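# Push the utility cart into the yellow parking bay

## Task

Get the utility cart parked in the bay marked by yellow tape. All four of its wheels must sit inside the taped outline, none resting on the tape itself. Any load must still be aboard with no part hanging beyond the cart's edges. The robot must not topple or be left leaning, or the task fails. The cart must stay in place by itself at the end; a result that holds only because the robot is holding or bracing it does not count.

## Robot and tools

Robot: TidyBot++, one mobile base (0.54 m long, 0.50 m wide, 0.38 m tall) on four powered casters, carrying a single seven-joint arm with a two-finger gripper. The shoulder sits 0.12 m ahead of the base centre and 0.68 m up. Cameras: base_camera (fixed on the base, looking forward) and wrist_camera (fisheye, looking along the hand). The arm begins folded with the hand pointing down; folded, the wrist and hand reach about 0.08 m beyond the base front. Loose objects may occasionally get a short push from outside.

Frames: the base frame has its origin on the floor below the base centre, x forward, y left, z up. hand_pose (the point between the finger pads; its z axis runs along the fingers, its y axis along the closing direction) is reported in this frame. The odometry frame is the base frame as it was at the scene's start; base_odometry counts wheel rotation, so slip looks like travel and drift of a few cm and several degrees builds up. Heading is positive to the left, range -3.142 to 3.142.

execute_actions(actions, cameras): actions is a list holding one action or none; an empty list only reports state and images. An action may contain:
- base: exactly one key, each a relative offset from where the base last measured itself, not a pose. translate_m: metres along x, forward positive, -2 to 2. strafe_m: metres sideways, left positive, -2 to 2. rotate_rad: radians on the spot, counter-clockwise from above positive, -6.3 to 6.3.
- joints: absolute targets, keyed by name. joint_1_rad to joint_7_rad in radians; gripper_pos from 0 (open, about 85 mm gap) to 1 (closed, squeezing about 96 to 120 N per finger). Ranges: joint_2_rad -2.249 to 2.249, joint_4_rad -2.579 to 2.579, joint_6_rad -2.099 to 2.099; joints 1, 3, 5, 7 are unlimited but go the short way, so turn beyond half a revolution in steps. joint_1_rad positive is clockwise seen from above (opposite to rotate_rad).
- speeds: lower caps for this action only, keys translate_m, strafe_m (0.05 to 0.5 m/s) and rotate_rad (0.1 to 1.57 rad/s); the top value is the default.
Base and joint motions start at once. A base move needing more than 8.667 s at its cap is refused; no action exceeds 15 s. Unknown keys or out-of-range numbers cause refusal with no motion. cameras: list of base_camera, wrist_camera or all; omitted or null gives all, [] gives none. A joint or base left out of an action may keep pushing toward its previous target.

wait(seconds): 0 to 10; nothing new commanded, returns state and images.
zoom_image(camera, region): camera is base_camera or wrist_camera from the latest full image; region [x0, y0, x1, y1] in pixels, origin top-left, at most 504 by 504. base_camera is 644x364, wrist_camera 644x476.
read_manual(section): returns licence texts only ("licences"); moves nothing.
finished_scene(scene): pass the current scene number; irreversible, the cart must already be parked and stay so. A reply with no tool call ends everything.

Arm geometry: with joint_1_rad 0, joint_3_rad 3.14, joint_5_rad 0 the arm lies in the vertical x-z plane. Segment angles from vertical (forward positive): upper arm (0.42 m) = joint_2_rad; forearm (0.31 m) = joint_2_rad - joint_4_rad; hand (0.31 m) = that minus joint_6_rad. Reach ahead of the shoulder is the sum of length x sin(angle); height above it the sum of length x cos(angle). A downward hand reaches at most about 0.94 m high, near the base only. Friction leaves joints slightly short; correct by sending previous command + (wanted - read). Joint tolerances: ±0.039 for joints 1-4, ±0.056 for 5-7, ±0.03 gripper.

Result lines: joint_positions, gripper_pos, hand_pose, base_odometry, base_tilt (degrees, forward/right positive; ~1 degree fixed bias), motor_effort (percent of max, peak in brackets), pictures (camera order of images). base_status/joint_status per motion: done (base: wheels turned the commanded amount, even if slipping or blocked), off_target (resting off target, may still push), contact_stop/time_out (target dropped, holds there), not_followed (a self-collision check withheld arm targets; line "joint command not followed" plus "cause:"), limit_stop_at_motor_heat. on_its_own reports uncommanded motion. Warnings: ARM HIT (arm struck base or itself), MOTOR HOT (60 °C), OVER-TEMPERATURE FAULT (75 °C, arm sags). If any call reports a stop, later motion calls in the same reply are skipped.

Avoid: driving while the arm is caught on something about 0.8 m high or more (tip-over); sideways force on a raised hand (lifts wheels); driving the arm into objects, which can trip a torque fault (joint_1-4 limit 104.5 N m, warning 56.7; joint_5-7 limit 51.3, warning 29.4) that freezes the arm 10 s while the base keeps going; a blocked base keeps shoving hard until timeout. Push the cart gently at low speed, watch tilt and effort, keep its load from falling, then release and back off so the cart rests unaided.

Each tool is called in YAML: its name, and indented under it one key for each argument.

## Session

execute_actions:
  actions: []

Scene clock: 0.00 s.
base_odometry: x=+0.000 y=+0.000 heading=+0.000 (m, m, rad; odometry frame)
base_tilt: forward=-0.2 right=+0.2 (deg)
base_status: not commanded
joint_positions: joint_1_rad=+0.045 joint_2_rad=-0.315 joint_3_rad=+3.153 joint_4_rad=-2.502 joint_5_rad=-0.026 joint_6_rad=-0.848 joint_7_rad=+1.578 gripper_pos=+0.000
joint_status: not commanded
motor_effort: joint_1_rad=+0 joint_2_rad=-2 joint_3_rad=+1 joint_4_rad=+20 joint_5_rad=-1 joint_6_rad=+3 joint_7_rad=+0 (%)
hand_pose: x=+0.2787 y=-0.0013 z=+0.5908 quat_wxyz=(-0.010, +0.998, -0.033, +0.054) (m; base frame)
pictures: base_camera, wrist_camera
Images, in order (width x height): base_camera 644x364, wrist_camera 644x476.

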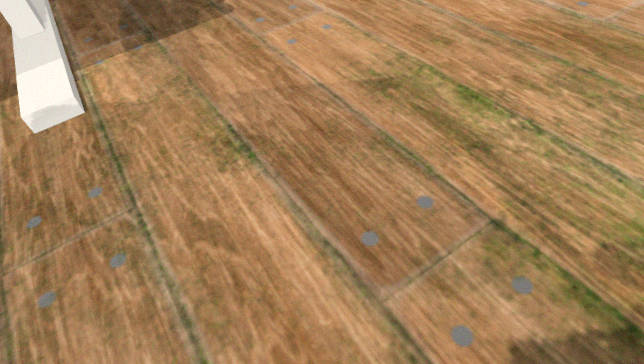

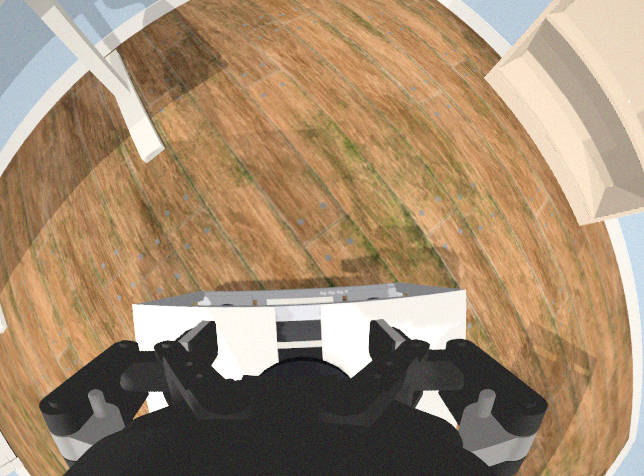

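execute_actions:
  actions:
    - {"base":{"rotate_rad":-2.6},"joints":{"joint_1_rad":0,"joint_2_rad":-0.3,"joint_3_rad":3.14,"joint_4_rad":-1.3,"joint_5_rad":0,"joint_6_rad":-1.4}}

Scene clock: 6.67 s.
base_odometry: x=+0.000 y=+0.000 heading=-2.599 (m, m, rad; odometry frame)
base_tilt: forward=-0.2 right=+0.2 (deg)
base_status: done
joint_positions: joint_1_rad=+0.022 joint_2_rad=-0.308 joint_3_rad=+3.153 joint_4_rad=-1.311 joint_5_rad=-0.026 joint_6_rad=-1.373 joint_7_rad=+1.578 gripper_pos=+0.000
joint_status: all done
motor_effort: joint_1_rad=+0(1) joint_2_rad=-5(8) joint_3_rad=+1(2) joint_4_rad=+21(22) joint_5_rad=+0(2) joint_6_rad=+7(6) joint_7_rad=+0(0) (%)
hand_pose: x=+0.4722 y=-0.0036 z=+1.0279 quat_wxyz=(-0.007, +0.927, -0.010, +0.374) (m; base frame)
pictures: base_camera, wrist_camera
Images, in order (width x height): base_camera 644x364, wrist_camera 644x476.

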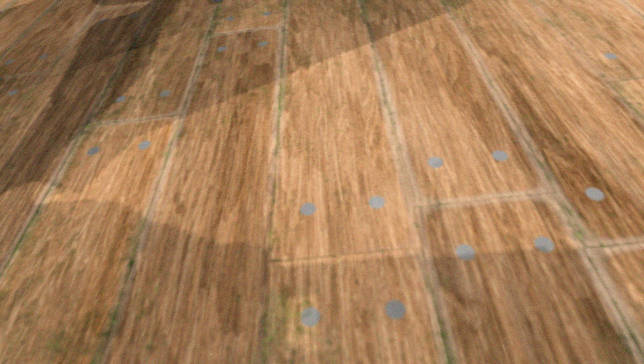

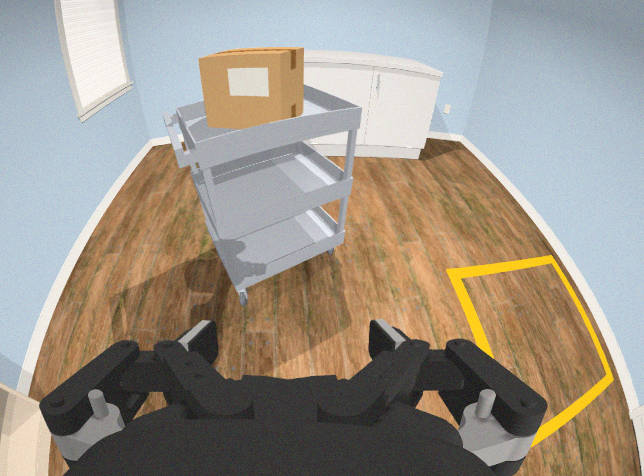

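zoom_image:
  camera: "wrist_camera"
  region: [140, 30, 420, 320]

Region (140, 30, 420, 320) of wrist_camera's 644x476 image, scaled by 1.738; it fills the left 487 columns of this view, and the rest is white.

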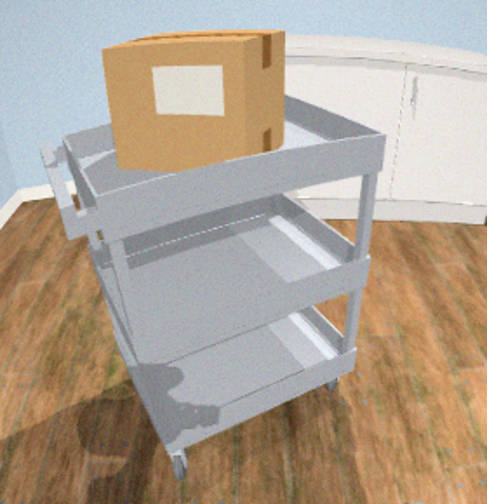

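execute_actions:
  actions:
    - {"base":{"rotate_rad":0.6},"joints":{"joint_1_rad":-0.02,"joint_2_rad":0.4,"joint_4_rad":-2.28,"joint_6_rad":0.68}}
  cameras: []

execute_actions:
  actions:
    - {"base":{"strafe_m":-0.4}}

Scene clock: 23.90 s.
base_odometry: x=+0.000 y=+0.000 heading=-2.000 (m, m, rad; odometry frame)
base_tilt: forward=-0.2 right=+0.2 (deg)
base_status: done
joint_positions: joint_1_rad=+0.001 joint_2_rad=+0.391 joint_3_rad=+3.148 joint_4_rad=-2.269 joint_5_rad=-0.026 joint_6_rad=+0.657 joint_7_rad=+1.578 gripper_pos=+0.000
joint_status: all done
motor_effort: joint_1_rad=+0(2) joint_2_rad=-25(26) joint_3_rad=+1(1) joint_4_rad=+15(24) joint_5_rad=+0(1) joint_6_rad=+9(9) joint_7_rad=+0(0) (%)
hand_pose: x=+0.7076 y=-0.0077 z=+0.6618 quat_wxyz=(+0.006, +0.842, -0.012, +0.539) (m; base frame)
pictures: none
No camera images: the call's "cameras" was empty. Leave "cameras" out to get every camera's image.

Scene clock: 26.10 s.
base_odometry: x=-0.364 y=+0.166 heading=-2.000 (m, m, rad; odometry frame)
base_tilt: forward=-0.2 right=+0.2 (deg)
base_status: done
joint_positions: joint_1_rad=-0.007 joint_2_rad=+0.391 joint_3_rad=+3.148 joint_4_rad=-2.269 joint_5_rad=-0.026 joint_6_rad=+0.657 joint_7_rad=+1.578 gripper_pos=+0.000
joint_status: not commanded
motor_effort: joint_1_rad=+0(3) joint_2_rad=-24(25) joint_3_rad=+1(1) joint_4_rad=+15(15) joint_5_rad=+0(1) joint_6_rad=+9(9) joint_7_rad=+1(0) (%)
hand_pose: x=+0.7076 y=-0.0029 z=+0.6617 quat_wxyz=(+0.004, +0.842, -0.009, +0.539) (m; base frame)
pictures: base_camera, wrist_camera
Images, in order (width x height): base_camera 644x364, wrist_camera 644x476.

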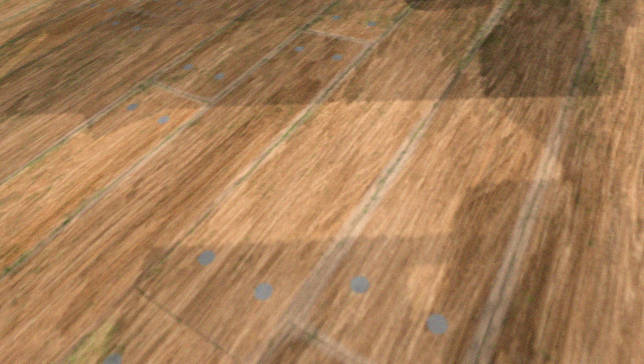

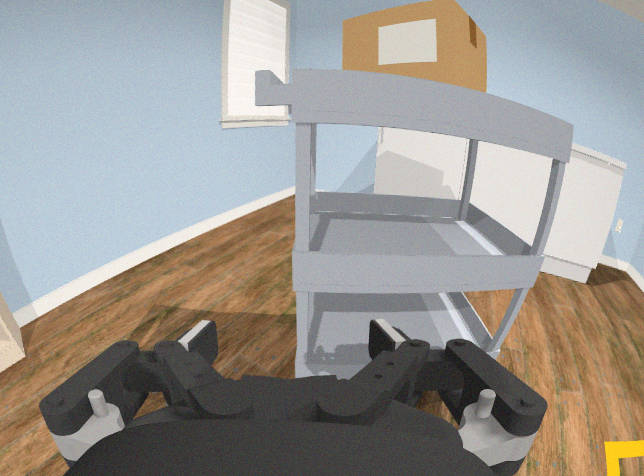

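execute_actions:
  actions:
    - {"base":{"translate_m":0.25}}

Scene clock: 29.00 s.
base_odometry: x=-0.468 y=-0.061 heading=-2.000 (m, m, rad; odometry frame)
base_tilt: forward=-0.2 right=+0.2 (deg)
base_status: done
joint_positions: joint_1_rad=-0.007 joint_2_rad=+0.395 joint_3_rad=+3.148 joint_4_rad=-2.272 joint_5_rad=-0.026 joint_6_rad=+0.658 joint_7_rad=+1.578 gripper_pos=+0.000
joint_status: not commanded
motor_effort: joint_1_rad=+0(0) joint_2_rad=-24(26) joint_3_rad=+1(1) joint_4_rad=+15(16) joint_5_rad=+0(0) joint_6_rad=+9(10) joint_7_rad=-1(0) (%)
hand_pose: x=+0.7063 y=-0.0029 z=+0.6581 quat_wxyz=(+0.004, +0.844, -0.009, +0.536) (m; base frame)
pictures: base_camera, wrist_camera
Images, in order (width x height): base_camera 644x364, wrist_camera 644x476.

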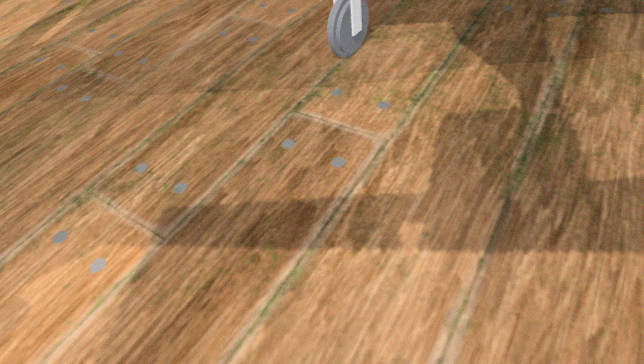

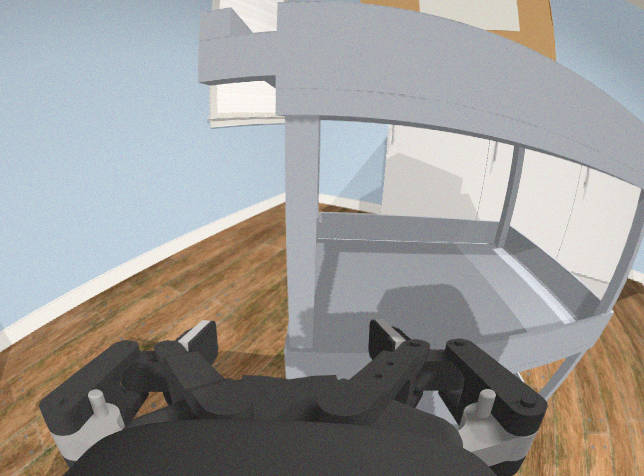

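execute_actions:
  actions:
    - {"base":{"translate_m":0.115},"joints":{"joint_1_rad":0.01}}
  cameras: ["wrist_camera"]

execute_actions:
  actions:
    - {"joints":{"gripper_pos":1}}

Scene clock: 31.93 s.
base_odometry: x=-0.516 y=-0.166 heading=-2.001 (m, m, rad; odometry frame)
base_tilt: forward=-0.2 right=+0.2 (deg)
base_status: done
joint_positions: joint_1_rad=+0.001 joint_2_rad=+0.397 joint_3_rad=+3.148 joint_4_rad=-2.274 joint_5_rad=-0.026 joint_6_rad=+0.658 joint_7_rad=+1.578 gripper_pos=+0.000
joint_status: all done
motor_effort: joint_1_rad=+0(1) joint_2_rad=-24(26) joint_3_rad=+1(0) joint_4_rad=+14(16) joint_5_rad=+0(0) joint_6_rad=+9(9) joint_7_rad=+0(0) (%)
hand_pose: x=+0.7055 y=-0.0079 z=+0.6561 quat_wxyz=(+0.006, +0.845, -0.012, +0.535) (m; base frame)
pictures: wrist_camera
Images, in order (width x height): wrist_camera 644x476.

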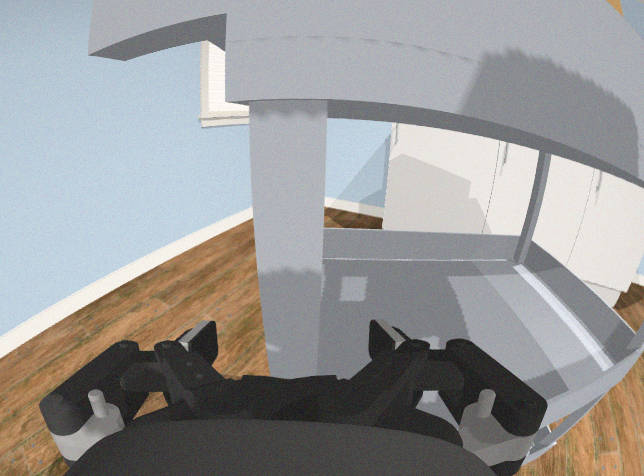

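Scene clock: 33.03 s.
base_odometry: x=-0.516 y=-0.166 heading=-2.000 (m, m, rad; odometry frame)
base_tilt: forward=-0.2 right=+0.2 (deg)
base_status: not commanded
joint_positions: joint_1_rad=+0.004 joint_2_rad=+0.396 joint_3_rad=+3.148 joint_4_rad=-2.275 joint_5_rad=-0.026 joint_6_rad=+0.658 joint_7_rad=+1.578 gripper_pos=+0.740
joint_status: gripper_pos off_target (ended at +0.740, target +1.000)
motor_effort: joint_1_rad=+0(4) joint_2_rad=-22(25) joint_3_rad=-1(3) joint_4_rad=+15(16) joint_5_rad=+2(4) joint_6_rad=+8(9) joint_7_rad=+0(1) (%)
hand_pose: x=+0.7050 y=-0.0096 z=+0.6563 quat_wxyz=(+0.007, +0.845, -0.014, +0.535) (m; base frame)
pictures: base_camera, wrist_camera
Images, in order (width x height): base_camera 644x364, wrist_camera 644x476.

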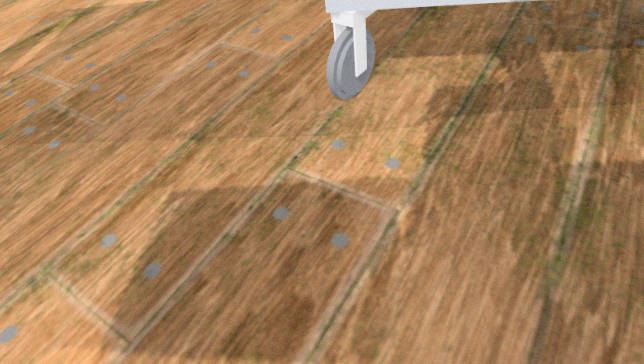

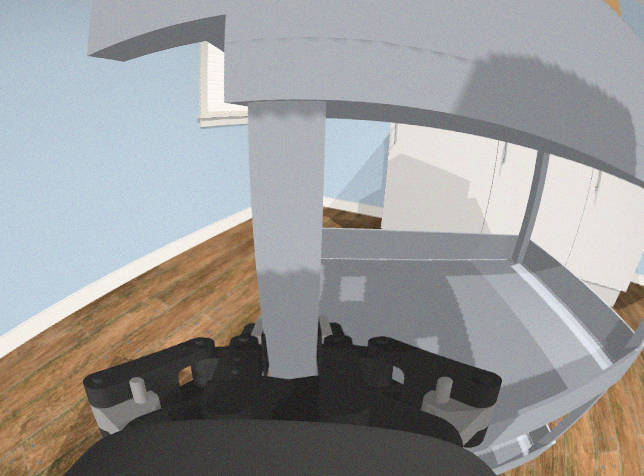

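execute_actions:
  actions:
    - {"base":{"rotate_rad":-0.9},"speeds":{"rotate_rad":0.2}}

Scene clock: 44.53 s.
base_odometry: x=-0.516 y=-0.166 heading=-2.899 (m, m, rad; odometry frame)
base_tilt: forward=-0.2 right=+0.2 (deg)
base_status: done
joint_positions: joint_1_rad=-0.014 joint_2_rad=+0.407 joint_3_rad=+3.112 joint_4_rad=-2.264 joint_5_rad=+0.047 joint_6_rad=+0.662 joint_7_rad=+1.578 gripper_pos=+0.744
joint_status: not commanded
motor_effort: joint_1_rad=+1(19) joint_2_rad=-28(29) joint_3_rad=+3(17) joint_4_rad=+10(17) joint_5_rad=-1(15) joint_6_rad=+7(10) joint_7_rad=+4(4) (%)
hand_pose: x=+0.7088 y=+0.0353 z=+0.6565 quat_wxyz=(-0.017, +0.843, +0.041, +0.537) (m; base frame)
pictures: base_camera, wrist_camera
Images, in order (width x height): base_camera 644x364, wrist_camera 644x476.

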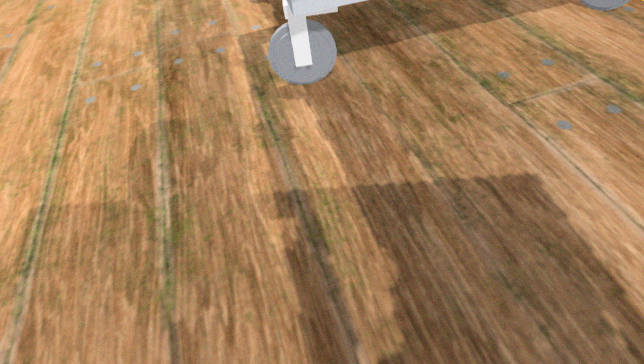

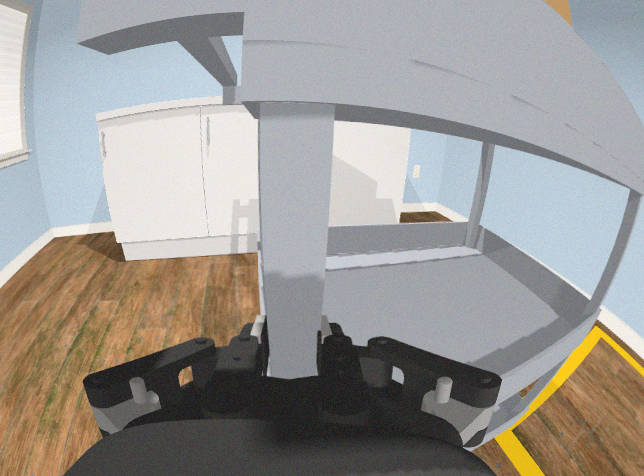

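execute_actions:
  actions:
    - {"base":{"rotate_rad":-1.05},"speeds":{"rotate_rad":0.16}}

Scene clock: 53.33 s.
base_odometry: x=-0.516 y=-0.166 heading=+2.337 (m, m, rad; odometry frame)
base_tilt: forward=-0.2 right=+0.2 (deg)
base_status: done
joint_positions: joint_1_rad=-0.022 joint_2_rad=+0.408 joint_3_rad=+3.105 joint_4_rad=-2.264 joint_5_rad=+0.047 joint_6_rad=+0.664 joint_7_rad=+1.578 gripper_pos=+0.744
joint_status: not commanded
motor_effort: joint_1_rad=+3(18) joint_2_rad=-28(29) joint_3_rad=+4(17) joint_4_rad=+10(16) joint_5_rad=-2(13) joint_6_rad=+8(10) joint_7_rad=+3(4) (%)
hand_pose: x=+0.7081 y=+0.0439 z=+0.6565 quat_wxyz=(-0.022, +0.842, +0.046, +0.537) (m; base frame)
pictures: base_camera, wrist_camera
Images, in order (width x height): base_camera 644x364, wrist_camera 644x476.

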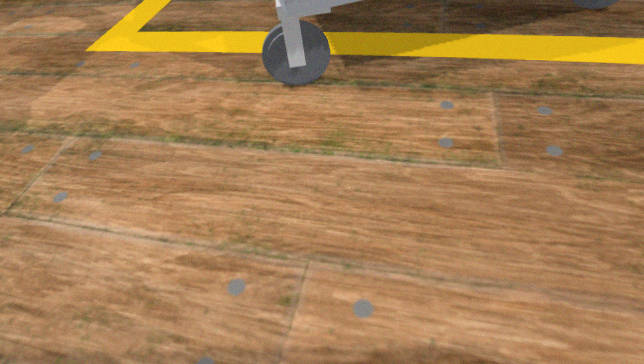

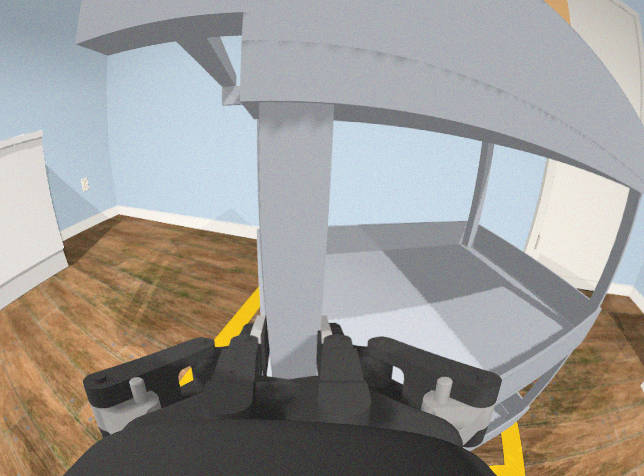

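execute_actions:
  actions:
    - {"base":{"rotate_rad":-0.14},"speeds":{"rotate_rad":0.16}}
  cameras: ["base_camera"]

execute_actions:
  actions:
    - {"base":{"translate_m":0.33},"speeds":{"translate_m":0.15}}

Scene clock: 58.37 s.
base_odometry: x=-0.516 y=-0.166 heading=+2.199 (m, m, rad; odometry frame)
base_tilt: forward=-0.2 right=+0.2 (deg)
base_status: done
joint_positions: joint_1_rad=-0.021 joint_2_rad=+0.407 joint_3_rad=+3.105 joint_4_rad=-2.266 joint_5_rad=+0.048 joint_6_rad=+0.666 joint_7_rad=+1.578 gripper_pos=+0.744
joint_status: not commanded
motor_effort: joint_1_rad=+3(18) joint_2_rad=-28(29) joint_3_rad=+4(17) joint_4_rad=+10(17) joint_5_rad=-3(14) joint_6_rad=+7(10) joint_7_rad=+3(3) (%)
hand_pose: x=+0.7076 y=+0.0431 z=+0.6565 quat_wxyz=(-0.021, +0.842, +0.046, +0.537) (m; base frame)
pictures: base_camera
Images, in order (width x height): base_camera 644x364.

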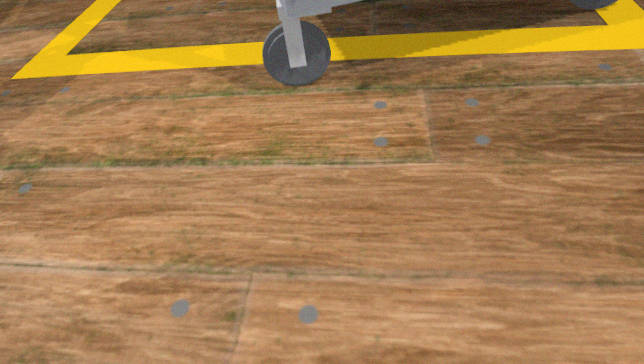

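Scene clock: 61.20 s.
base_odometry: x=-0.710 y=+0.101 heading=+2.198 (m, m, rad; odometry frame)
base_tilt: forward=-0.2 right=+0.2 (deg)
base_status: done
joint_positions: joint_1_rad=+0.040 joint_2_rad=+0.389 joint_3_rad=+3.171 joint_4_rad=-2.291 joint_5_rad=-0.028 joint_6_rad=+0.667 joint_7_rad=+1.578 gripper_pos=+0.745
joint_status: not commanded
motor_effort: joint_1_rad=-8(10) joint_2_rad=-22(29) joint_3_rad=-7(11) joint_4_rad=+16(22) joint_5_rad=+9(11) joint_6_rad=+9(10) joint_7_rad=+3(5) (%)
hand_pose: x=+0.6986 y=-0.0435 z=+0.6566 quat_wxyz=(+0.026, +0.844, -0.036, +0.534) (m; base frame)
pictures: base_camera, wrist_camera
Images, in order (width x height): base_camera 644x364, wrist_camera 644x476.

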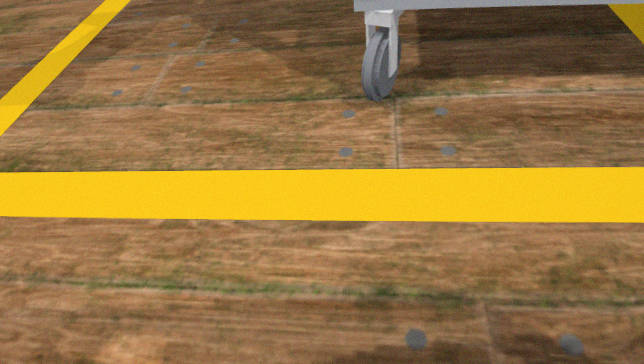

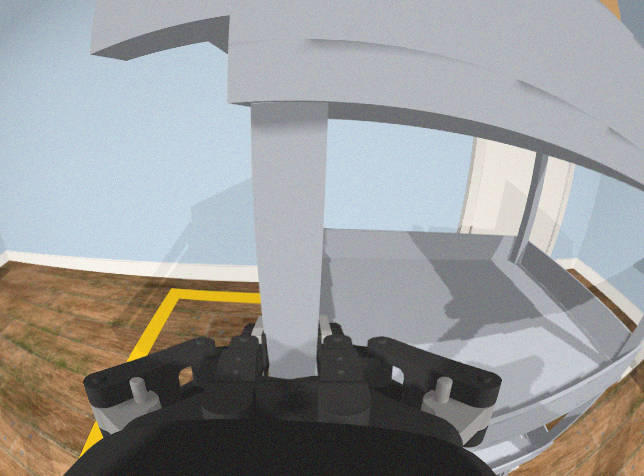

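execute_actions:
  actions:
    - {"base":{"strafe_m":0.3},"speeds":{"strafe_m":0.15}}
  cameras: ["base_camera"]

execute_actions:
  actions:
    - {"base":{"translate_m":0.13},"speeds":{"translate_m":0.15}}

Scene clock: 66.80 s.
base_odometry: x=-0.953 y=-0.075 heading=+2.198 (m, m, rad; odometry frame)
base_tilt: forward=-0.2 right=+0.2 (deg)
base_status: done
joint_positions: joint_1_rad=+0.039 joint_2_rad=+0.399 joint_3_rad=+3.171 joint_4_rad=-2.277 joint_5_rad=-0.046 joint_6_rad=+0.667 joint_7_rad=+1.578 gripper_pos=+0.745
joint_status: not commanded
motor_effort: joint_1_rad=-4(16) joint_2_rad=-23(27) joint_3_rad=-4(14) joint_4_rad=+14(16) joint_5_rad=+3(12) joint_6_rad=+8(11) joint_7_rad=+0(5) (%)
hand_pose: x=+0.7039 y=-0.0465 z=+0.6564 quat_wxyz=(+0.027, +0.843, -0.045, +0.536) (m; base frame)
pictures: base_camera
Images, in order (width x height): base_camera 644x364.

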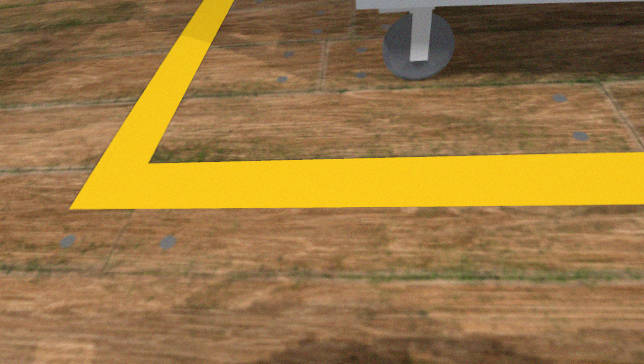

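Scene clock: 68.40 s.
base_odometry: x=-1.030 y=+0.031 heading=+2.198 (m, m, rad; odometry frame)
base_tilt: forward=-0.2 right=+0.2 (deg)
base_status: done
joint_positions: joint_1_rad=+0.035 joint_2_rad=+0.405 joint_3_rad=+3.165 joint_4_rad=-2.268 joint_5_rad=-0.044 joint_6_rad=+0.667 joint_7_rad=+1.578 gripper_pos=+0.745
joint_status: not commanded
motor_effort: joint_1_rad=-2(7) joint_2_rad=-26(28) joint_3_rad=-1(6) joint_4_rad=+12(25) joint_5_rad=+0(9) joint_6_rad=+9(10) joint_7_rad=-1(2) (%)
hand_pose: x=+0.7076 y=-0.0408 z=+0.6568 quat_wxyz=(+0.023, +0.842, -0.040, +0.537) (m; base frame)
pictures: base_camera, wrist_camera
Images, in order (width x height): base_camera 644x364, wrist_camera 644x476.

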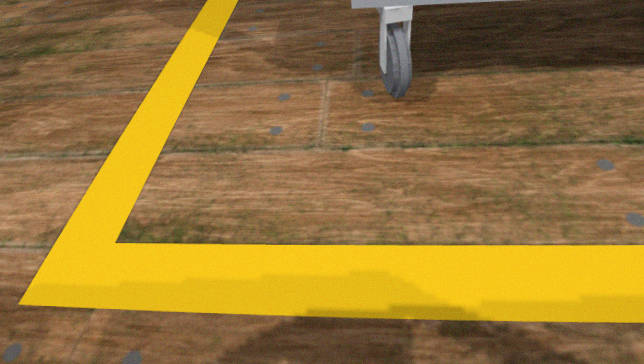

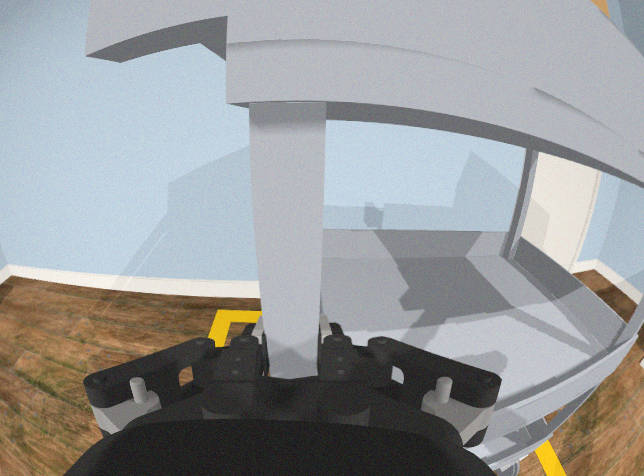

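execute_actions:
  actions:
    - {"base":{"strafe_m":0.14},"speeds":{"strafe_m":0.15}}
  cameras: ["base_camera"]

execute_actions:
  actions:
    - {"joints":{"gripper_pos":0}}
  cameras: ["wrist_camera"]

execute_actions:
  actions:
    - {"base":{"translate_m":-0.45},"speeds":{"translate_m":0.3}}

Scene clock: 73.10 s.
base_odometry: x=-1.143 y=-0.051 heading=+2.198 (m, m, rad; odometry frame)
base_tilt: forward=-0.2 right=+0.2 (deg)
base_status: done
joint_positions: joint_1_rad=+0.044 joint_2_rad=+0.404 joint_3_rad=+3.175 joint_4_rad=-2.270 joint_5_rad=-0.045 joint_6_rad=+0.668 joint_7_rad=+1.578 gripper_pos=+0.745
joint_status: not commanded
motor_effort: joint_1_rad=-3(15) joint_2_rad=-24(29) joint_3_rad=-2(13) joint_4_rad=+14(15) joint_5_rad=+3(12) joint_6_rad=+8(10) joint_7_rad=+1(5) (%)
hand_pose: x=+0.7063 y=-0.0517 z=+0.6566 quat_wxyz=(+0.030, +0.842, -0.047, +0.537) (m; base frame)
pictures: base_camera
Images, in order (width x height): base_camera 644x364.

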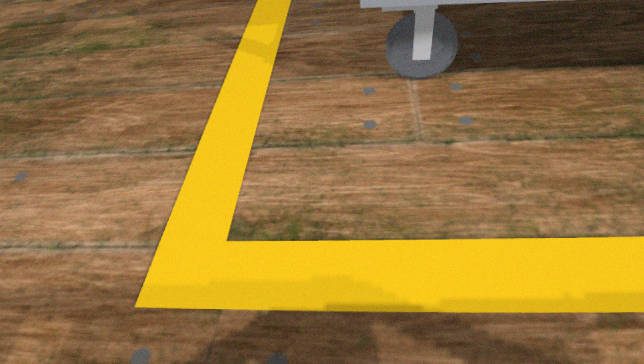

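Scene clock: 74.20 s.
base_odometry: x=-1.143 y=-0.051 heading=+2.198 (m, m, rad; odometry frame)
base_tilt: forward=-0.2 right=+0.2 (deg)
base_status: not commanded
joint_positions: joint_1_rad=+0.027 joint_2_rad=+0.404 joint_3_rad=+3.155 joint_4_rad=-2.270 joint_5_rad=-0.044 joint_6_rad=+0.668 joint_7_rad=+1.578 gripper_pos=+0.000
joint_status: all done
motor_effort: joint_1_rad=+0(5) joint_2_rad=-25(27) joint_3_rad=+0(4) joint_4_rad=+15(15) joint_5_rad=+0(4) joint_6_rad=+9(9) joint_7_rad=+0(1) (%)
hand_pose: x=+0.7074 y=-0.0306 z=+0.6564 quat_wxyz=(+0.017, +0.843, -0.034, +0.537) (m; base frame)
pictures: wrist_camera
Images, in order (width x height): wrist_camera 644x476.

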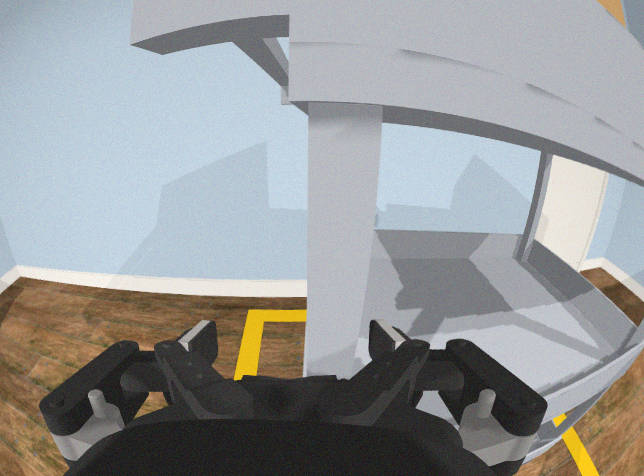

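Scene clock: 76.63 s.
base_odometry: x=-0.879 y=-0.416 heading=+2.198 (m, m, rad; odometry frame)
base_tilt: forward=-0.2 right=+0.2 (deg)
base_status: done
joint_positions: joint_1_rad=+0.027 joint_2_rad=+0.404 joint_3_rad=+3.155 joint_4_rad=-2.273 joint_5_rad=-0.044 joint_6_rad=+0.668 joint_7_rad=+1.578 gripper_pos=+0.000
joint_status: not commanded
motor_effort: joint_1_rad=+0(1) joint_2_rad=-24(27) joint_3_rad=+0(0) joint_4_rad=+15(15) joint_5_rad=+0(1) joint_6_rad=+9(9) joint_7_rad=+0(0) (%)
hand_pose: x=+0.7062 y=-0.0305 z=+0.6553 quat_wxyz=(+0.017, +0.843, -0.034, +0.536) (m; base frame)
pictures: base_camera, wrist_camera
Images, in order (width x height): base_camera 644x364, wrist_camera 644x476.

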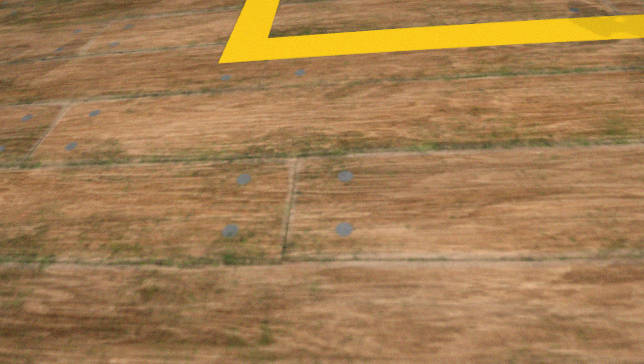

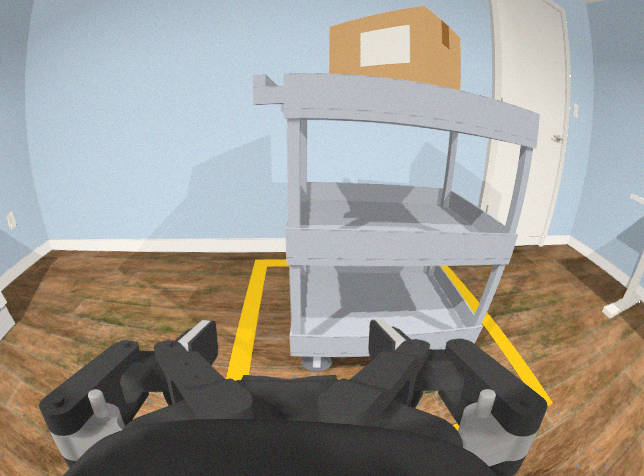

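Centred in the bay.

finished_scene:
  scene: 2

The scene is finished: the task was done.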